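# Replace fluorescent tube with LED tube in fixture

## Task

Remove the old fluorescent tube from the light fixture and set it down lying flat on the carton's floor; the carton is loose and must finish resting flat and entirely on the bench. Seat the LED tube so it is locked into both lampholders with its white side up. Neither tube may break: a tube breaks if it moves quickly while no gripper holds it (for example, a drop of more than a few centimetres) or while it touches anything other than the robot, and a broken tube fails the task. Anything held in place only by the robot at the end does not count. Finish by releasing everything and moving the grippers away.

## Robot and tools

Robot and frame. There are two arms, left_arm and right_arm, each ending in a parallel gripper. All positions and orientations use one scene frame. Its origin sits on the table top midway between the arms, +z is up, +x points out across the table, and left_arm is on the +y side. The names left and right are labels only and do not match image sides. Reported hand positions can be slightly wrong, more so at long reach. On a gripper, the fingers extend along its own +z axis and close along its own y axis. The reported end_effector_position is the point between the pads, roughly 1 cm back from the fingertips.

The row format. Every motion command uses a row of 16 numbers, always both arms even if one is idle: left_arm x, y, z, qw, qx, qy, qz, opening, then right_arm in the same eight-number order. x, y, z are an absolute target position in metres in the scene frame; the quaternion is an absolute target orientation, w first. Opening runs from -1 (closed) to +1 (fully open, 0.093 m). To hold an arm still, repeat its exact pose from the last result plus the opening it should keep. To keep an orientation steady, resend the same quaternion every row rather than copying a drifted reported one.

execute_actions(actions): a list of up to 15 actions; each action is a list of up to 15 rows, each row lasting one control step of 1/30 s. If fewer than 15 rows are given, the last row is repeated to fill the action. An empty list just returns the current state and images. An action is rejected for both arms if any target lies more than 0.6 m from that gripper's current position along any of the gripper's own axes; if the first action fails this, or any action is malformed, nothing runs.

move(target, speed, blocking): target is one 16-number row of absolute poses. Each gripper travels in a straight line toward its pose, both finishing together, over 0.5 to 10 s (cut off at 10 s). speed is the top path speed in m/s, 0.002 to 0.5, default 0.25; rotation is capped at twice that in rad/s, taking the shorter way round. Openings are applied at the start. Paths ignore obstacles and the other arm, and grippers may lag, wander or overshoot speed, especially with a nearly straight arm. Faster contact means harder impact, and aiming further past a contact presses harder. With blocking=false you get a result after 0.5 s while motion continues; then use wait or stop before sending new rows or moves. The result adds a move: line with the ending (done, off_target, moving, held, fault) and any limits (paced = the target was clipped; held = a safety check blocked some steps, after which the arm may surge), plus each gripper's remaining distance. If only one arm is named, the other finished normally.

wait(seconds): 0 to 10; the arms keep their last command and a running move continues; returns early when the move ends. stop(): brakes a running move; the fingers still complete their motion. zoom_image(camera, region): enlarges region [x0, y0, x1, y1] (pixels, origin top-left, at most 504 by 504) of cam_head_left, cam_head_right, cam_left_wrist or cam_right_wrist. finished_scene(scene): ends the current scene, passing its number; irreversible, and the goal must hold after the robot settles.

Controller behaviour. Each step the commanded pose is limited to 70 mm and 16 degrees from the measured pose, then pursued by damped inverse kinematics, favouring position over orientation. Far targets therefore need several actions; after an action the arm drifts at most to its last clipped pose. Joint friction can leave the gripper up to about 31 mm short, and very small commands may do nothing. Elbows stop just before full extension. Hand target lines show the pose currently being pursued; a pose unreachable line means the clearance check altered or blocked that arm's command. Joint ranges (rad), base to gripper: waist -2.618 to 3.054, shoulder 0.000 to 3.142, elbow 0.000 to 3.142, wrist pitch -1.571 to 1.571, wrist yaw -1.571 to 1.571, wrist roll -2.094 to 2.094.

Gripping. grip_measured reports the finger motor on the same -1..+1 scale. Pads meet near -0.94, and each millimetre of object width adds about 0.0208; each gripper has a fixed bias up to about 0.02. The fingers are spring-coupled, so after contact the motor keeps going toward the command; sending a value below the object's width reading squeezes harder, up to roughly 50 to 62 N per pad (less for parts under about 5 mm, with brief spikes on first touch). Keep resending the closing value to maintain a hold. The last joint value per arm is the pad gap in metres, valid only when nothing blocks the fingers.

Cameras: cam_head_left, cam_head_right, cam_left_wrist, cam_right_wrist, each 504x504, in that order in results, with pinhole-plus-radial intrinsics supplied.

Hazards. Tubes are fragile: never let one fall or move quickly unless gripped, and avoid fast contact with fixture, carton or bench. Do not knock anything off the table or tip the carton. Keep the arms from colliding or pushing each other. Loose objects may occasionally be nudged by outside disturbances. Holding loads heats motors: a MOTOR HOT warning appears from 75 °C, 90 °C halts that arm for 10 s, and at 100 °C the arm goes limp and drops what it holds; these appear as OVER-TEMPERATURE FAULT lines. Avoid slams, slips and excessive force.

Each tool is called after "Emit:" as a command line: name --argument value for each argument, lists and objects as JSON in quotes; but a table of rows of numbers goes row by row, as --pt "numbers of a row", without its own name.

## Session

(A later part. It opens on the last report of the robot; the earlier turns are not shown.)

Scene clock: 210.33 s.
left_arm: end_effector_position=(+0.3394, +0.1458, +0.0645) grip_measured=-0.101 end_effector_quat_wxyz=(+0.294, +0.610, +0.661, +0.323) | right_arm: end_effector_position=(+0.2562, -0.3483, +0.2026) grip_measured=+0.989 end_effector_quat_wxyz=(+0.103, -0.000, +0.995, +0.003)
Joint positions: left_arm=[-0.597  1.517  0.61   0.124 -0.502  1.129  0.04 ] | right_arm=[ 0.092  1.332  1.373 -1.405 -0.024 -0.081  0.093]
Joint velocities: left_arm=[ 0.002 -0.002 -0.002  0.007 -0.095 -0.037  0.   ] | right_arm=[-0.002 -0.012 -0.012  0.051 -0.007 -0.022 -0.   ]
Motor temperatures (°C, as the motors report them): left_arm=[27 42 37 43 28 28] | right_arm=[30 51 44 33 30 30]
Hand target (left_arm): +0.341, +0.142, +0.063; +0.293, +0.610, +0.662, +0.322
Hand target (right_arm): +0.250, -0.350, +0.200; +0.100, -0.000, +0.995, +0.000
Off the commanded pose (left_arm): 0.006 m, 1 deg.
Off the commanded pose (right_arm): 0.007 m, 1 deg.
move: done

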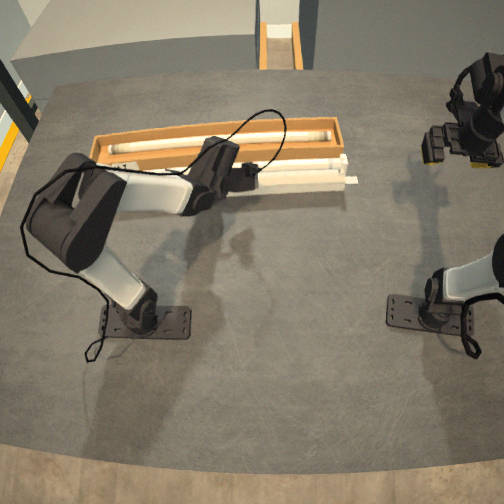

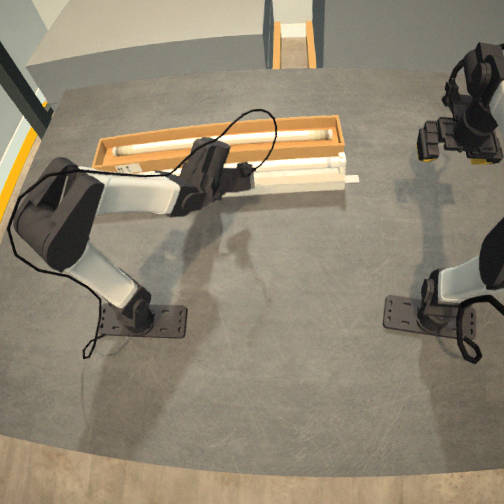

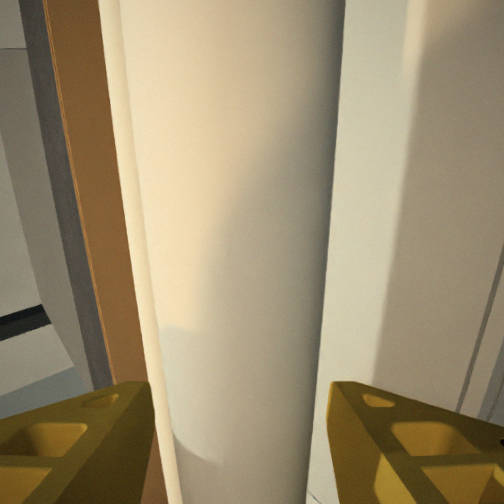

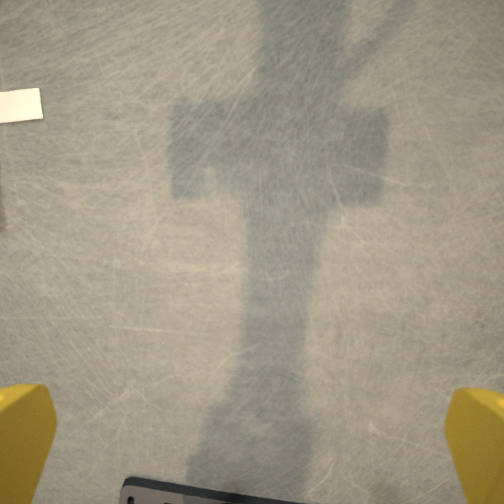

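Centred.

Emit:
move --target '[0.337,0.145,0.062,0.292,0.610,0.665,0.318,-0.64,0.25,-0.35,0.2,0.1,0,0.99,0,1]' --speed 0.02

Emit:
move --target '[0.337,0.145,0.063,-0.047,0.674,0.735,-0.051,-0.64,0.25,-0.35,0.2,0.1,0,0.99,0,1]' --speed 0.09

Emit:
move --target '[0.337,0.145,0.064,-0.047,0.674,0.735,-0.051,-0.1,0.25,-0.35,0.2,0.1,0,0.99,0,1]' --speed 0.02

Emit:
move --target '[0.338,0.145,0.063,0.203,0.645,0.703,0.222,-0.1,0.25,-0.35,0.2,0.1,0,0.99,0,1]' --speed 0.15

Scene clock: 214.07 s.
left_arm: end_effector_position=(+0.3390, +0.1462, +0.0640) grip_measured=-0.616 end_effector_quat_wxyz=(+0.294, +0.608, +0.664, +0.321) | right_arm: end_effector_position=(+0.2562, -0.3483, +0.2026) grip_measured=+0.989 end_effector_quat_wxyz=(+0.103, -0.000, +0.995, +0.003)
Joint positions: left_arm=[-0.597  1.517  0.61   0.121 -0.503  1.121  0.016] | right_arm=[ 0.092  1.332  1.373 -1.405 -0.024 -0.081  0.093]
Joint velocities: left_arm=[ 0.012 -0.017  0.002 -0.007  0.007 -0.037 -0.001] | right_arm=[ 0.007  0.012 -0.007  0.037 -0.007 -0.007  0.001]
Motor temperatures (°C, as the motors report them): left_arm=[27 42 37 42 28 28] | right_arm=[30 51 43 33 30 30]
Hand target (left_arm): +0.337, +0.145, +0.062; +0.292, +0.610, +0.665, +0.318
Hand target (right_arm): +0.250, -0.350, +0.200; +0.100, +0.000, +0.995, +0.000
Off the commanded pose (left_arm): 0.003 m, 1 deg.
Off the commanded pose (right_arm): 0.007 m, 1 deg.
move: done

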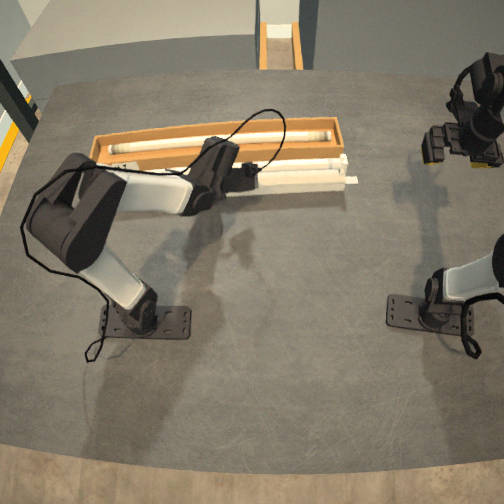

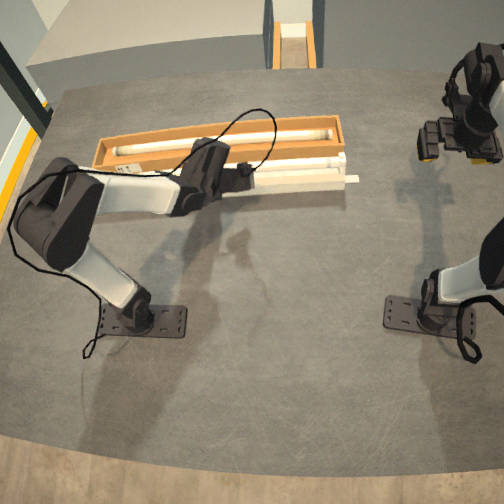

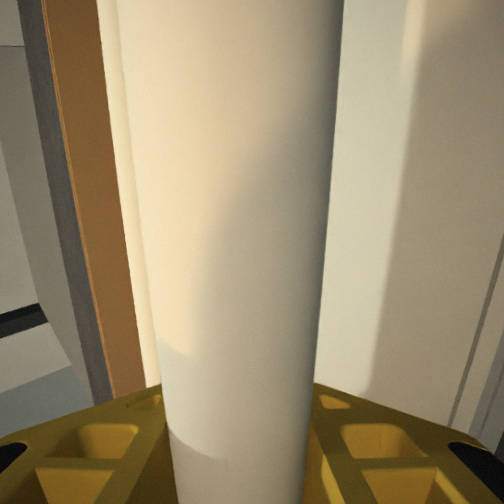

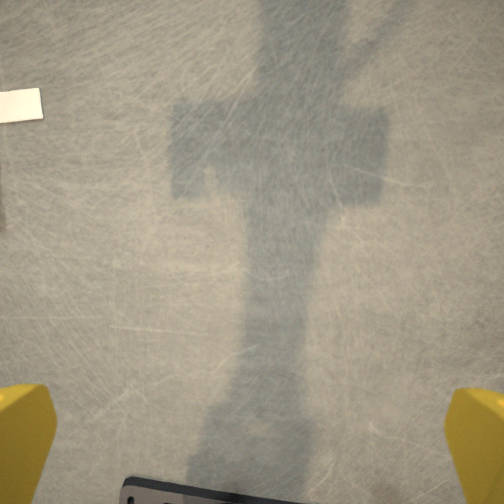

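Scene clock: 220.13 s.
left_arm: end_effector_position=(+0.3331, +0.1455, +0.0643) grip_measured=-0.616 end_effector_quat_wxyz=(-0.054, +0.675, +0.735, -0.041) | right_arm: end_effector_position=(+0.2562, -0.3483, +0.2026) grip_measured=+0.989 end_effector_quat_wxyz=(+0.103, -0.000, +0.995, +0.003)
Joint positions: left_arm=[-0.367  2.072  1.671 -1.301  0.034  1.143  0.016] | right_arm=[ 0.092  1.332  1.373 -1.405 -0.024 -0.081  0.093]
Joint velocities: left_arm=[-0.007  0.002 -0.017 -0.037 -0.051  0.037 -0.   ] | right_arm=[ 0.007  0.007 -0.007 -0.022  0.081  0.037  0.001]
Motor temperatures (°C, as the motors report them): left_arm=[27 42 38 41 28 28] | right_arm=[30 50 43 33 30 30]
Hand target (left_arm): +0.336, +0.144, +0.065; -0.052, +0.676, +0.733, -0.048
Hand target (right_arm): +0.250, -0.350, +0.200; +0.100, +0.000, +0.995, +0.000
Off the commanded pose (left_arm): 0.004 m, 1 deg.
Off the commanded pose (right_arm): 0.007 m, 1 deg.
move: done

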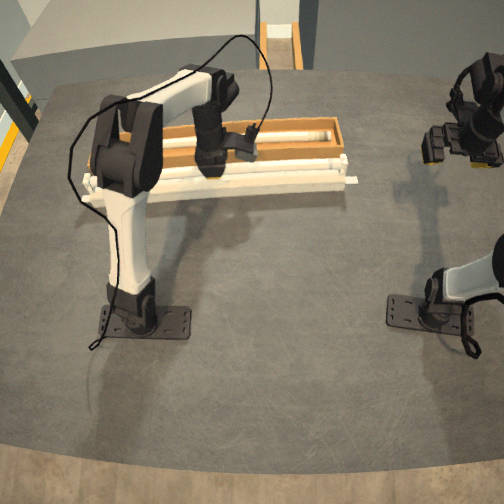

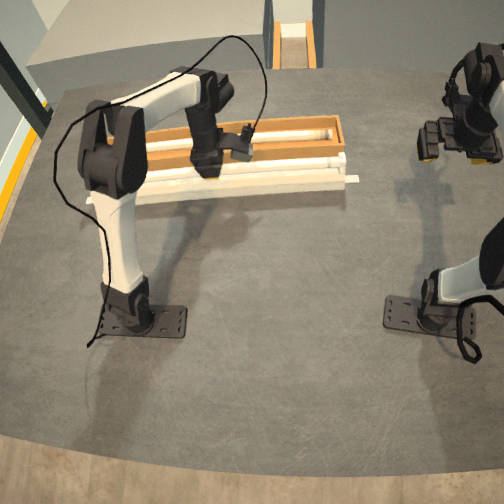

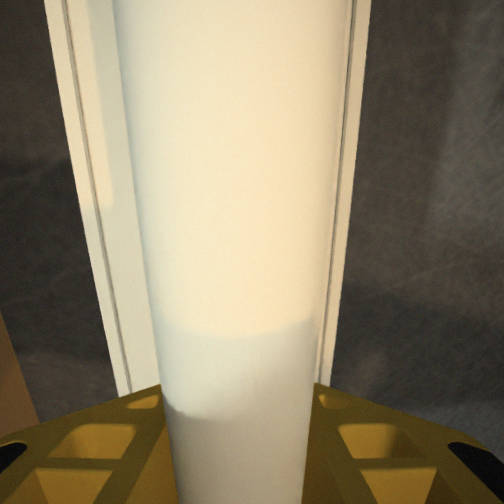

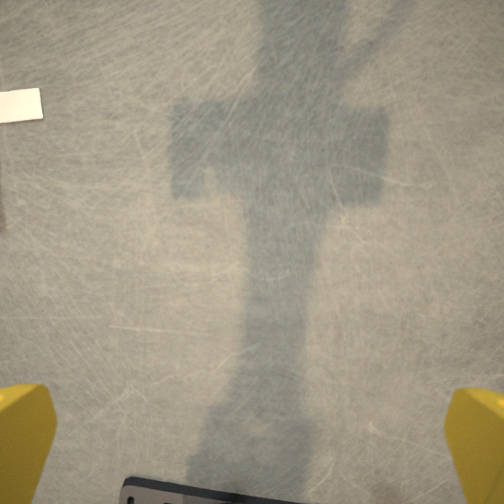

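Scene clock: 220.97 s.
left_arm: end_effector_position=(+0.3324, +0.1436, +0.0643) grip_measured=-0.101 end_effector_quat_wxyz=(-0.052, +0.676, +0.734, -0.047) | right_arm: end_effector_position=(+0.2562, -0.3483, +0.2026) grip_measured=+0.989 end_effector_quat_wxyz=(+0.103, -0.000, +0.995, +0.003)
Joint positions: left_arm=[-0.367  2.072  1.671 -1.301  0.045  1.147  0.04 ] | right_arm=[ 0.092  1.332  1.373 -1.405 -0.024 -0.081  0.093]
Joint velocities: left_arm=[ 0.007 -0.012 -0.002 -0.037 -0.037 -0.037  0.001] | right_arm=[-0.017  0.002  0.002 -0.037 -0.095 -0.051  0.001]
Motor temperatures (°C, as the motors report them): left_arm=[27 42 38 41 28 28] | right_arm=[30 50 43 33 30 30]
Hand target (left_arm): +0.337, +0.145, +0.064; -0.047, +0.674, +0.735, -0.051
Hand target (right_arm): +0.250, -0.350, +0.200; +0.100, +0.000, +0.995, +0.000
Off the commanded pose (left_arm): 0.005 m, 1 deg.
Off the commanded pose (right_arm): 0.007 m, 1 deg.
move: done

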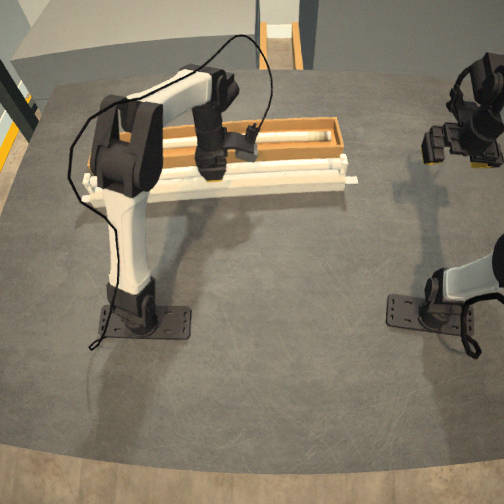

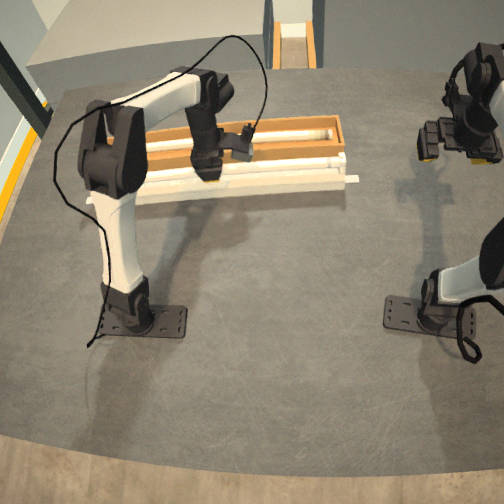

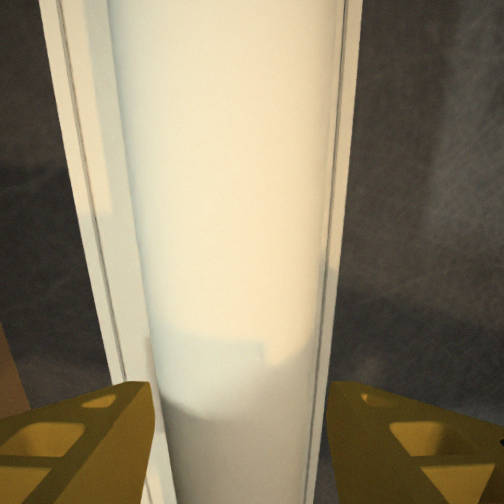

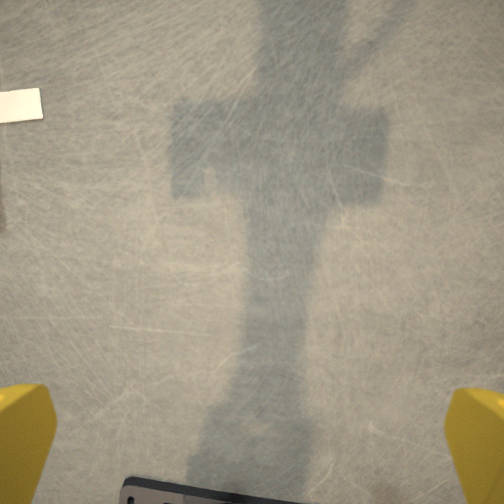

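Scene clock: 224.10 s.
left_arm: end_effector_position=(+0.3412, +0.1462, +0.0607) grip_measured=-0.101 end_effector_quat_wxyz=(+0.201, +0.642, +0.707, +0.216) | right_arm: end_effector_position=(+0.2562, -0.3483, +0.2026) grip_measured=+0.989 end_effector_quat_wxyz=(+0.103, -0.000, +0.995, +0.003)
Joint positions: left_arm=[-0.512  1.593  0.886 -0.342 -0.311  1.069  0.04 ] | right_arm=[ 0.092  1.332  1.373 -1.405 -0.024 -0.081  0.093]
Joint velocities: left_arm=[ 0.012  0.007 -0.012 -0.007 -0.051 -0.11   0.   ] | right_arm=[ 0.017  0.002  0.002 -0.051  0.081  0.022  0.001]
Motor temperatures (°C, as the motors report them): left_arm=[27 43 38 40 28 28] | right_arm=[30 50 43 33 30 30]
Hand target (left_arm): +0.338, +0.146, +0.061; +0.206, +0.642, +0.705, +0.220
Hand target (right_arm): +0.250, -0.350, +0.200; +0.100, +0.000, +0.995, +0.000
Off the commanded pose (left_arm): 0.004 m, 1 deg.
Off the commanded pose (right_arm): 0.007 m, 1 deg.
move: done

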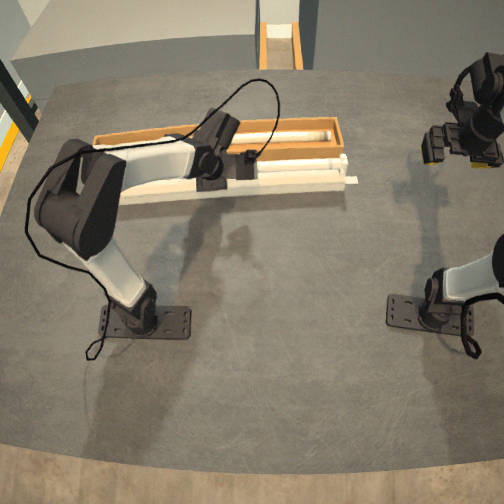

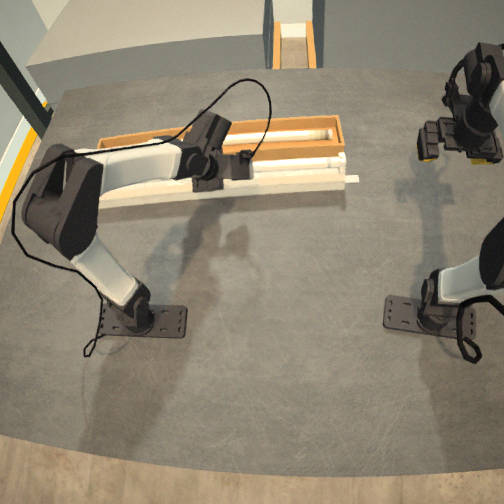

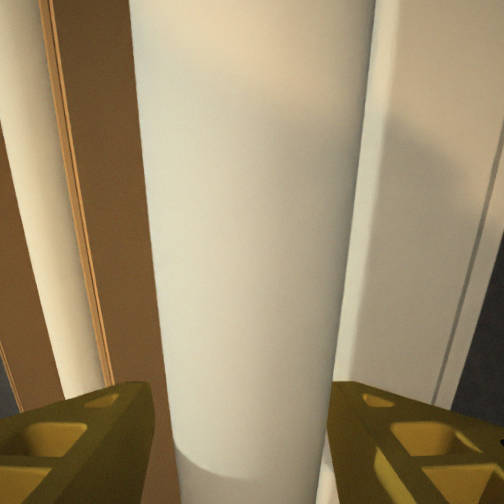

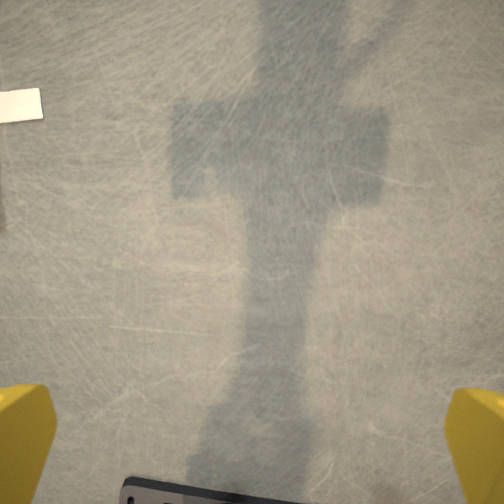

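Emit:
move --target '[0.331,0.145,0.069,0.203,0.645,0.703,0.222,-0.1,0.25,-0.35,0.2,0.1,0,0.99,0,1]' --speed 0.02

Emit:
move --target '[0.335,0.145,0.066,0.203,0.645,0.703,0.222,-0.64,0.25,-0.35,0.2,0.1,0,0.99,0,1]' --speed 0.02

Emit:
move --target '[0.337,0.145,0.065,0.012,0.676,0.737,0.013,-0.64,0.25,-0.35,0.2,0.1,0,0.99,0,1]' --speed 0.09

Emit:
move --target '[0.336,0.145,0.065,0.012,0.676,0.737,0.013,0.1,0.25,-0.35,0.2,0.1,0,0.99,0,1]' --speed 0.02

Emit:
move --target '[0.336,0.145,0.125,0.012,0.676,0.737,0.013,0.1,0.31,-0.14,0.159,0.098,0,0.995,0.003,1]' --speed 0.12

Scene clock: 229.77 s.
left_arm: end_effector_position=(+0.3384, +0.1434, +0.0700) grip_measured=-0.101 end_effector_quat_wxyz=(+0.209, +0.644, +0.702, +0.221) | right_arm: end_effector_position=(+0.2562, -0.3483, +0.2026) grip_measured=+0.989 end_effector_quat_wxyz=(+0.103, -0.000, +0.995, +0.003)
Joint positions: left_arm=[-0.527  1.562  0.886 -0.357 -0.321  1.068  0.04 ] | right_arm=[ 0.092  1.332  1.373 -1.405 -0.024 -0.081  0.093]
Joint velocities: left_arm=[ 0.007  0.012 -0.007  0.007  0.051  0.007 -0.001] | right_arm=[-0.007  0.017 -0.012 -0.007 -0.081 -0.022 -0.001]
Motor temperatures (°C, as the motors report them): left_arm=[27 43 37 40 28 28] | right_arm=[30 49 43 33 30 30]
Hand target (left_arm): +0.331, +0.145, +0.069; +0.203, +0.645, +0.703, +0.222
Hand target (right_arm): +0.250, -0.350, +0.200; +0.100, +0.000, +0.995, +0.000
Off the commanded pose (left_arm): 0.008 m, 1 deg.
Off the commanded pose (right_arm): 0.007 m, 1 deg.
move: done

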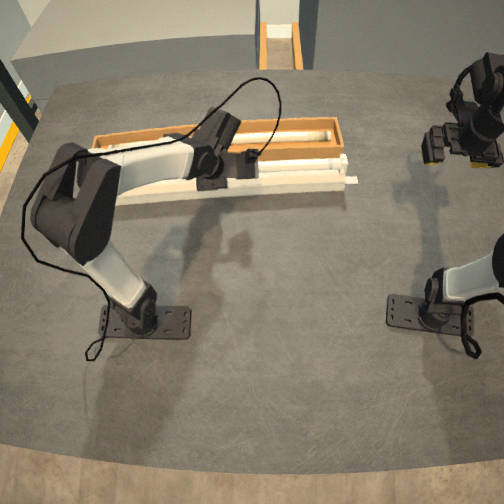

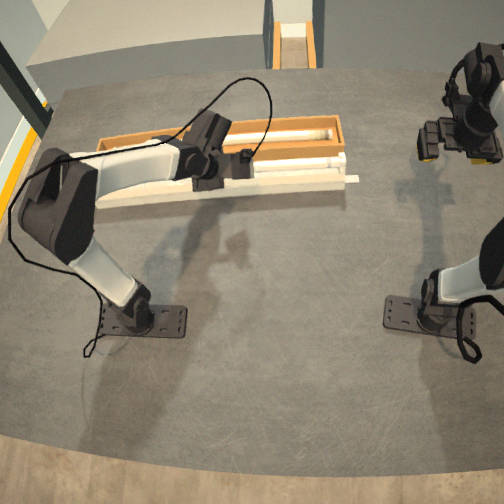

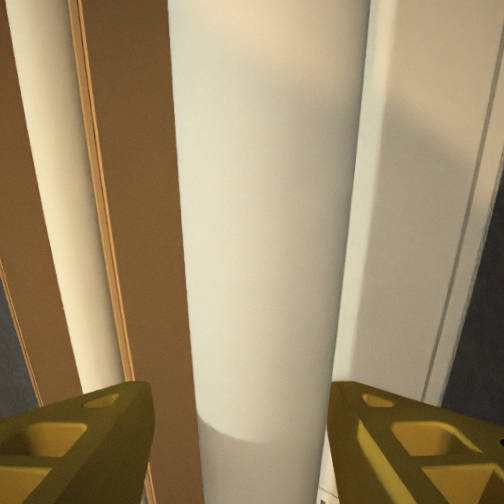

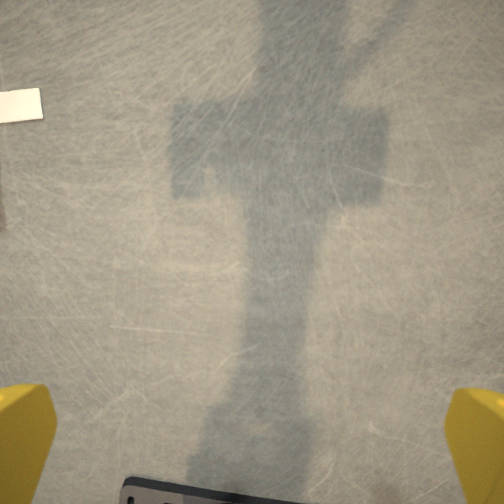

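Scene clock: 230.47 s.
left_arm: end_effector_position=(+0.3352, +0.1435, +0.0675) grip_measured=-0.619 end_effector_quat_wxyz=(+0.203, +0.646, +0.703, +0.216) | right_arm: end_effector_position=(+0.2562, -0.3483, +0.2026) grip_measured=+0.989 end_effector_quat_wxyz=(+0.103, -0.000, +0.995, +0.003)
Joint positions: left_arm=[-0.528  1.562  0.883 -0.369 -0.315  1.066  0.015] | right_arm=[ 0.092  1.332  1.373 -1.405 -0.024 -0.081  0.093]
Joint velocities: left_arm=[-0.002 -0.002 -0.027 -0.051 -0.007 -0.051  0.   ] | right_arm=[-0.012  0.012  0.007  0.007 -0.051  0.066 -0.   ]
Motor temperatures (°C, as the motors report them): left_arm=[27 43 37 40 28 28] | right_arm=[30 49 43 33 30 30]
Hand target (left_arm): +0.335, +0.145, +0.066; +0.203, +0.645, +0.703, +0.222
Hand target (right_arm): +0.250, -0.350, +0.200; +0.100, +0.000, +0.995, +0.000
Off the commanded pose (left_arm): 0.002 m, 1 deg.
Off the commanded pose (right_arm): 0.007 m, 1 deg.
move: done

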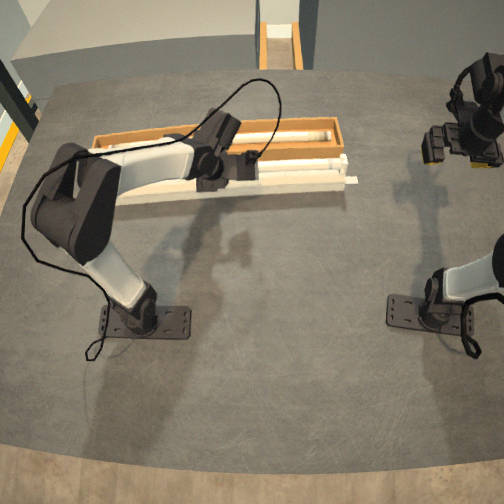

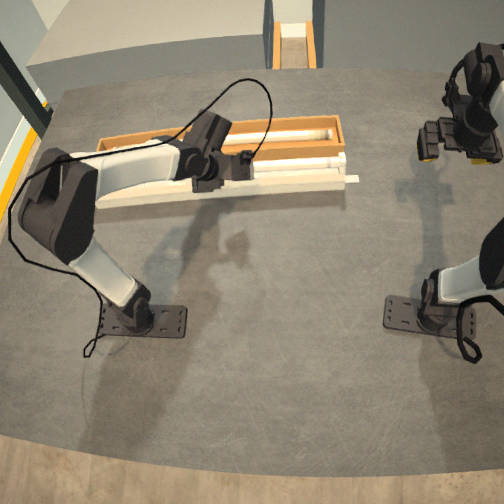

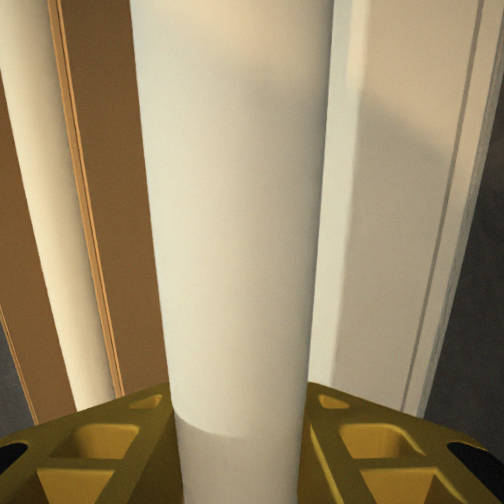

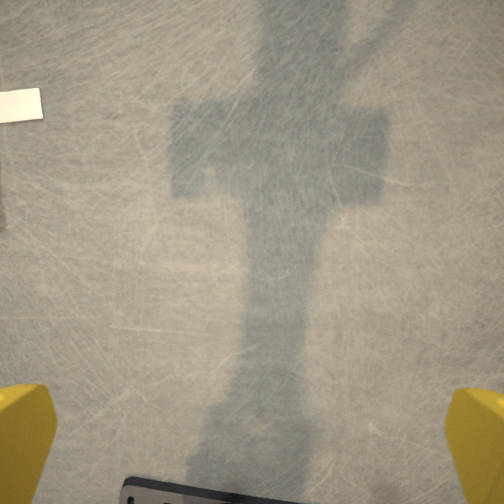

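Scene clock: 233.90 s.
left_arm: end_effector_position=(+0.3344, +0.1432, +0.0688) grip_measured=-0.620 end_effector_quat_wxyz=(+0.015, +0.675, +0.738, +0.021) | right_arm: end_effector_position=(+0.2562, -0.3483, +0.2026) grip_measured=+0.989 end_effector_quat_wxyz=(+0.103, -0.000, +0.995, +0.003)
Joint positions: left_arm=[-0.401  1.913  1.468 -1.083 -0.029  1.105  0.015] | right_arm=[ 0.092  1.332  1.373 -1.405 -0.024 -0.081  0.093]
Joint velocities: left_arm=[ 0.007  0.007  0.002  0.007 -0.007 -0.007 -0.   ] | right_arm=[-0.012 -0.017  0.012  0.007  0.007 -0.007  0.001]
Motor temperatures (°C, as the motors report them): left_arm=[27 43 38 39 28 28] | right_arm=[30 49 43 33 30 30]
Hand target (left_arm): +0.336, +0.145, +0.066; +0.010, +0.677, +0.735, +0.015
Hand target (right_arm): +0.250, -0.350, +0.200; +0.100, +0.000, +0.995, +0.000
Off the commanded pose (left_arm): 0.005 m, 1 deg.
Off the commanded pose (right_arm): 0.007 m, 1 deg.
move: done

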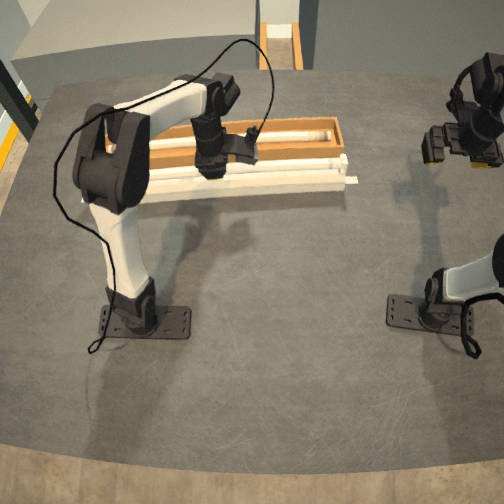

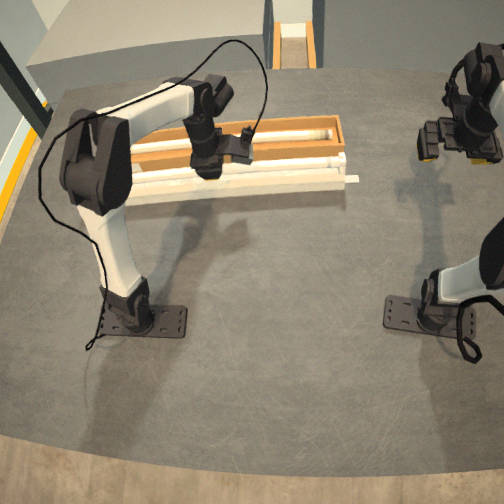

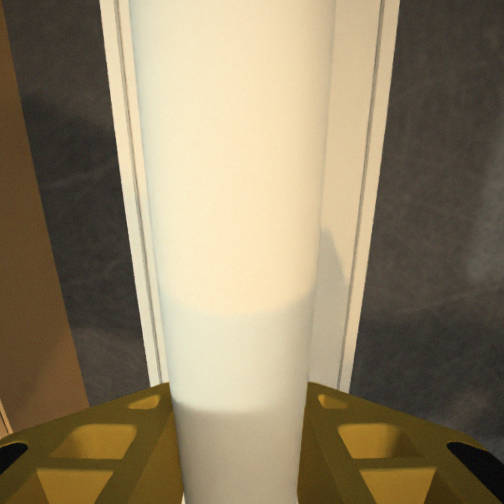

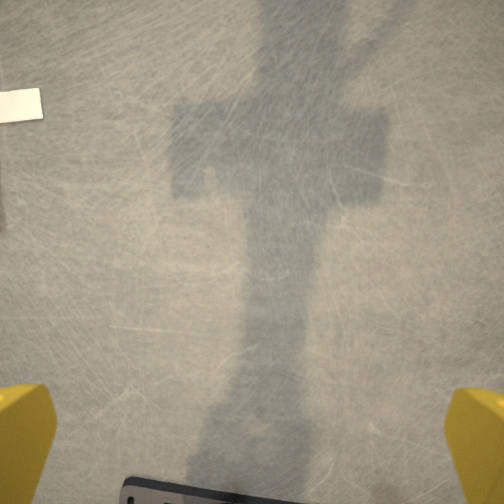

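Scene clock: 234.60 s.
left_arm: end_effector_position=(+0.3342, +0.1426, +0.0687) grip_measured=+0.099 end_effector_quat_wxyz=(+0.016, +0.677, +0.736, +0.019) | right_arm: end_effector_position=(+0.2562, -0.3483, +0.2026) grip_measured=+0.989 end_effector_quat_wxyz=(+0.103, -0.000, +0.995, +0.003)
Joint positions: left_arm=[-0.401  1.913  1.468 -1.083 -0.025  1.11   0.05 ] | right_arm=[ 0.092  1.332  1.373 -1.405 -0.024 -0.081  0.093]
Joint velocities: left_arm=[ 0.007  0.002 -0.002 -0.11  -0.051 -0.007  0.001] | right_arm=[ 0.007 -0.012 -0.007  0.037 -0.022  0.022  0.001]
Motor temperatures (°C, as the motors report them): left_arm=[27 43 38 39 28 28] | right_arm=[30 49 43 33 30 30]
Hand target (left_arm): +0.336, +0.145, +0.065; +0.012, +0.676, +0.737, +0.013
Hand target (right_arm): +0.250, -0.350, +0.200; +0.100, +0.000, +0.995, +0.000
Off the commanded pose (left_arm): 0.005 m, 1 deg.
Off the commanded pose (right_arm): 0.007 m, 1 deg.
move: done

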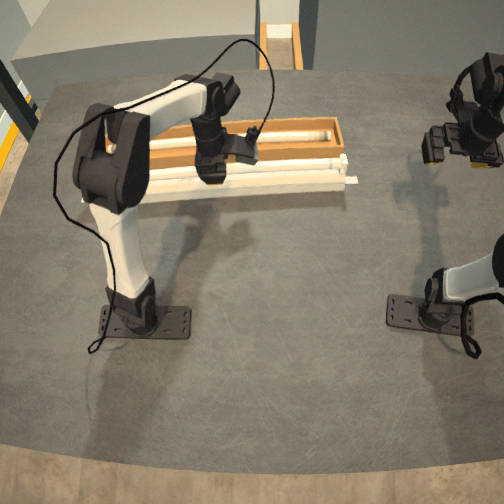

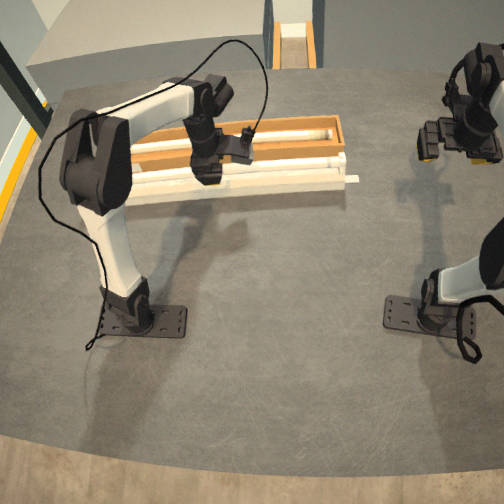

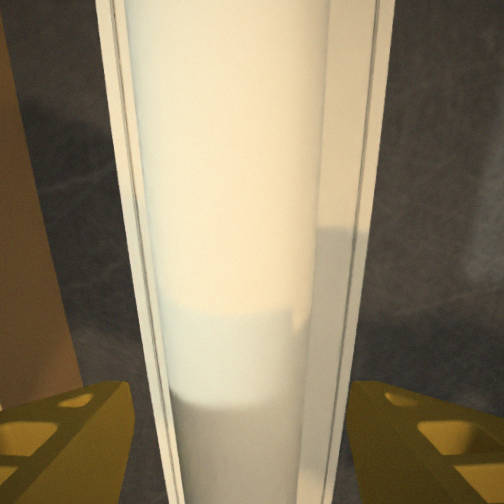

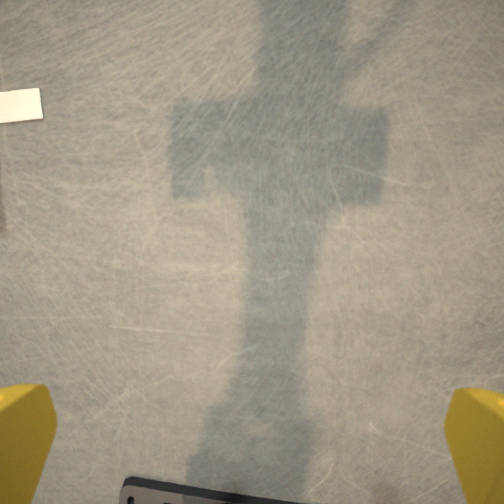

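Scene clock: 236.90 s.
left_arm: end_effector_position=(+0.3337, +0.1427, +0.1179) grip_measured=+0.099 end_effector_quat_wxyz=(+0.005, +0.677, +0.736, +0.015) | right_arm: end_effector_position=(+0.2999, -0.1471, +0.1534) grip_measured=+0.989 end_effector_quat_wxyz=(+0.085, -0.002, +0.996, -0.009)
Joint positions: left_arm=[-0.401  1.913  1.666 -1.304 -0.025  1.111  0.05 ] | right_arm=[ 0.792  1.734  1.568 -1.276  0.114  0.606  0.093]
Joint velocities: left_arm=[-0.027  0.007  0.012 -0.022 -0.022 -0.022  0.   ] | right_arm=[ 0.002  0.007 -0.007 -0.022  0.081 -0.022 -0.   ]
Motor temperatures (°C, as the motors report them): left_arm=[27 44 38 39 28 28] | right_arm=[30 49 43 33 30 30]
Hand target (left_arm): +0.336, +0.145, +0.125; +0.012, +0.676, +0.737, +0.013
Hand target (right_arm): +0.307, -0.142, +0.158; +0.102, -0.001, +0.995, -0.007
Off the commanded pose (left_arm): 0.008 m, 1 deg.
Off the commanded pose (right_arm): 0.014 m, 2 deg.
move: off_target (right_arm)

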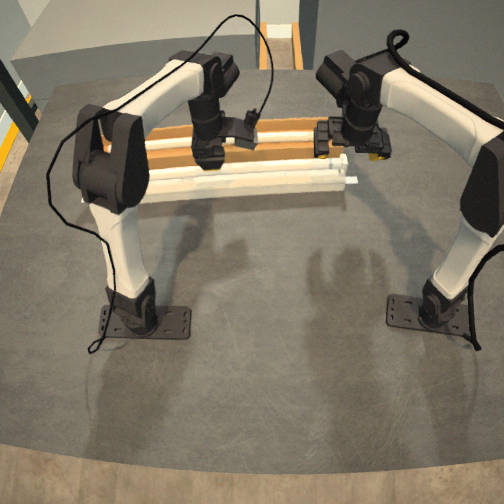

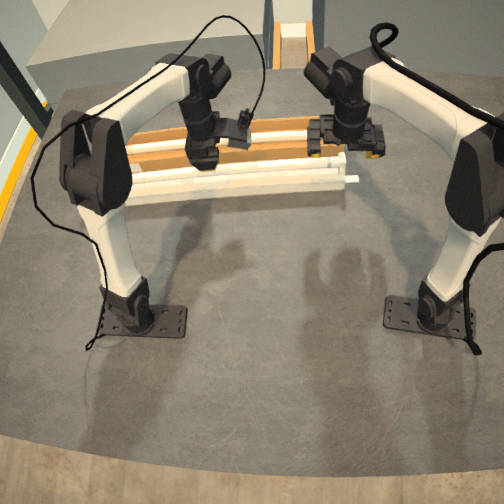

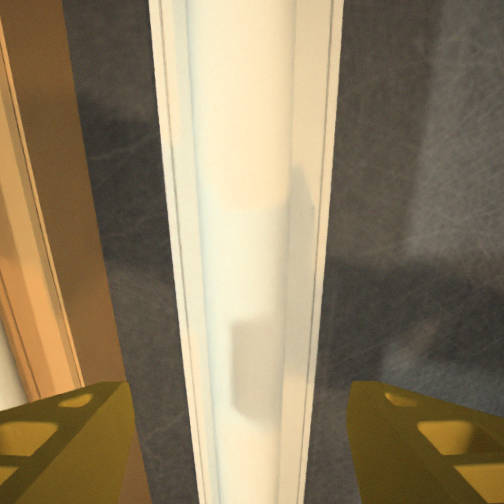

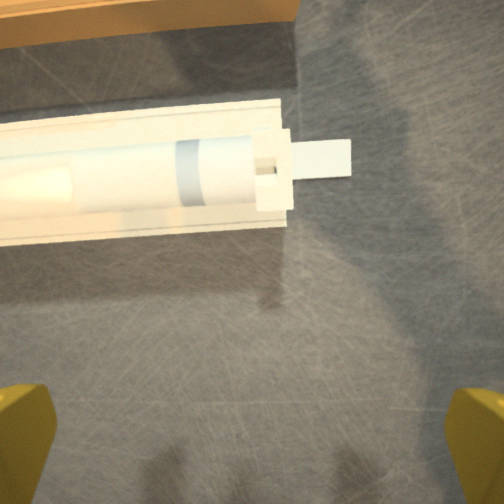

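Emit:
move --target '[0.15,0.35,0.2,0.2,0.3,0.93,0,1,0.25,-0.35,0.2,0.1,0,0.99,0,1]'

Emit:
zoom_image --camera "cam_head_left" --region '[60,110,380,230]'

Scene clock: 241.07 s.
left_arm: end_effector_position=(+0.1466, +0.3427, +0.1927) grip_measured=+0.996 end_effector_quat_wxyz=(+0.192, +0.297, +0.935, -0.017) | right_arm: end_effector_position=(+0.2569, -0.3481, +0.1983) grip_measured=+0.989 end_effector_quat_wxyz=(+0.094, -0.001, +0.996, +0.005)
Joint positions: left_arm=[ 0.753  1.028  1.119 -1.505  0.356  1.361  0.093] | right_arm=[ 0.092  1.347  1.369 -1.406 -0.025 -0.081  0.093]
Joint velocities: left_arm=[ 0.002 -0.007  0.002 -0.066  0.022  0.037 -0.001] | right_arm=[-0.012  0.012 -0.007  0.051  0.081 -0.007 -0.   ]
Motor temperatures (°C, as the motors report them): left_arm=[27 44 38 38 28 28] | right_arm=[30 49 43 33 30 30]
Hand target (left_arm): +0.147, +0.343, +0.198; +0.199, +0.298, +0.934, -0.013
Hand target (right_arm): +0.252, -0.348, +0.201; +0.097, +0.001, +0.995, +0.011
Off the commanded pose (left_arm): 0.011 m, 2 deg.
Off the commanded pose (right_arm): 0.007 m, 1 deg.
move: off_target (left_arm)

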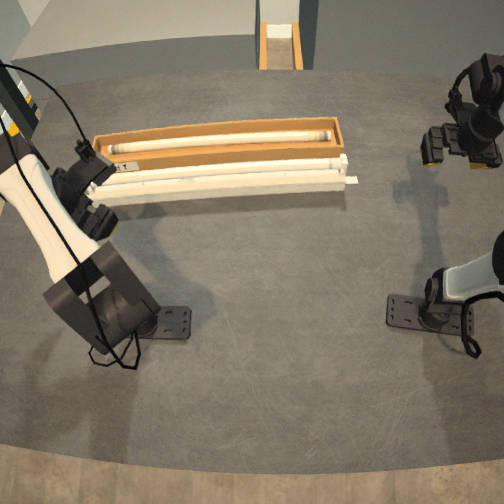

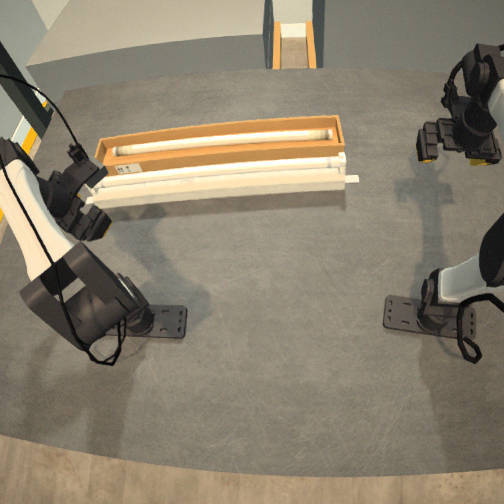

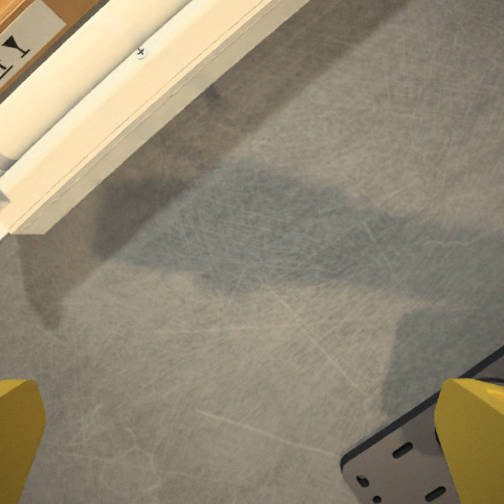

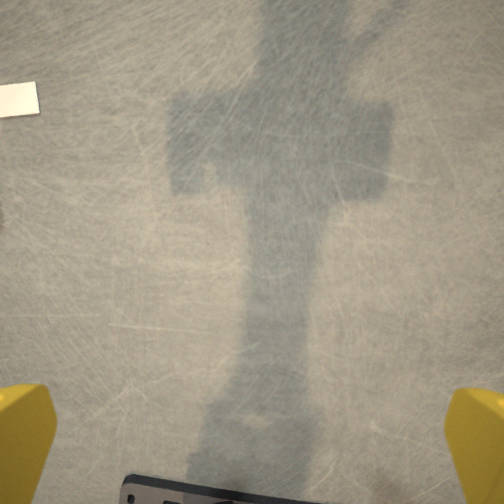

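Region (60, 110, 380, 230) of cam_head_left's 504x504 image, scaled by 1.575, with more detail than that image has; it fills the top 189 rows of this view, and the rest is white.

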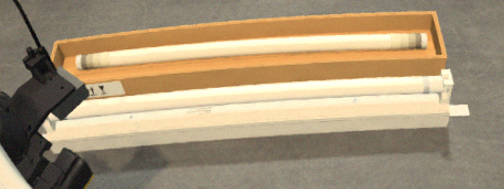

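Emit:
finished_scene --scene 2

The scene is finished: the task was done.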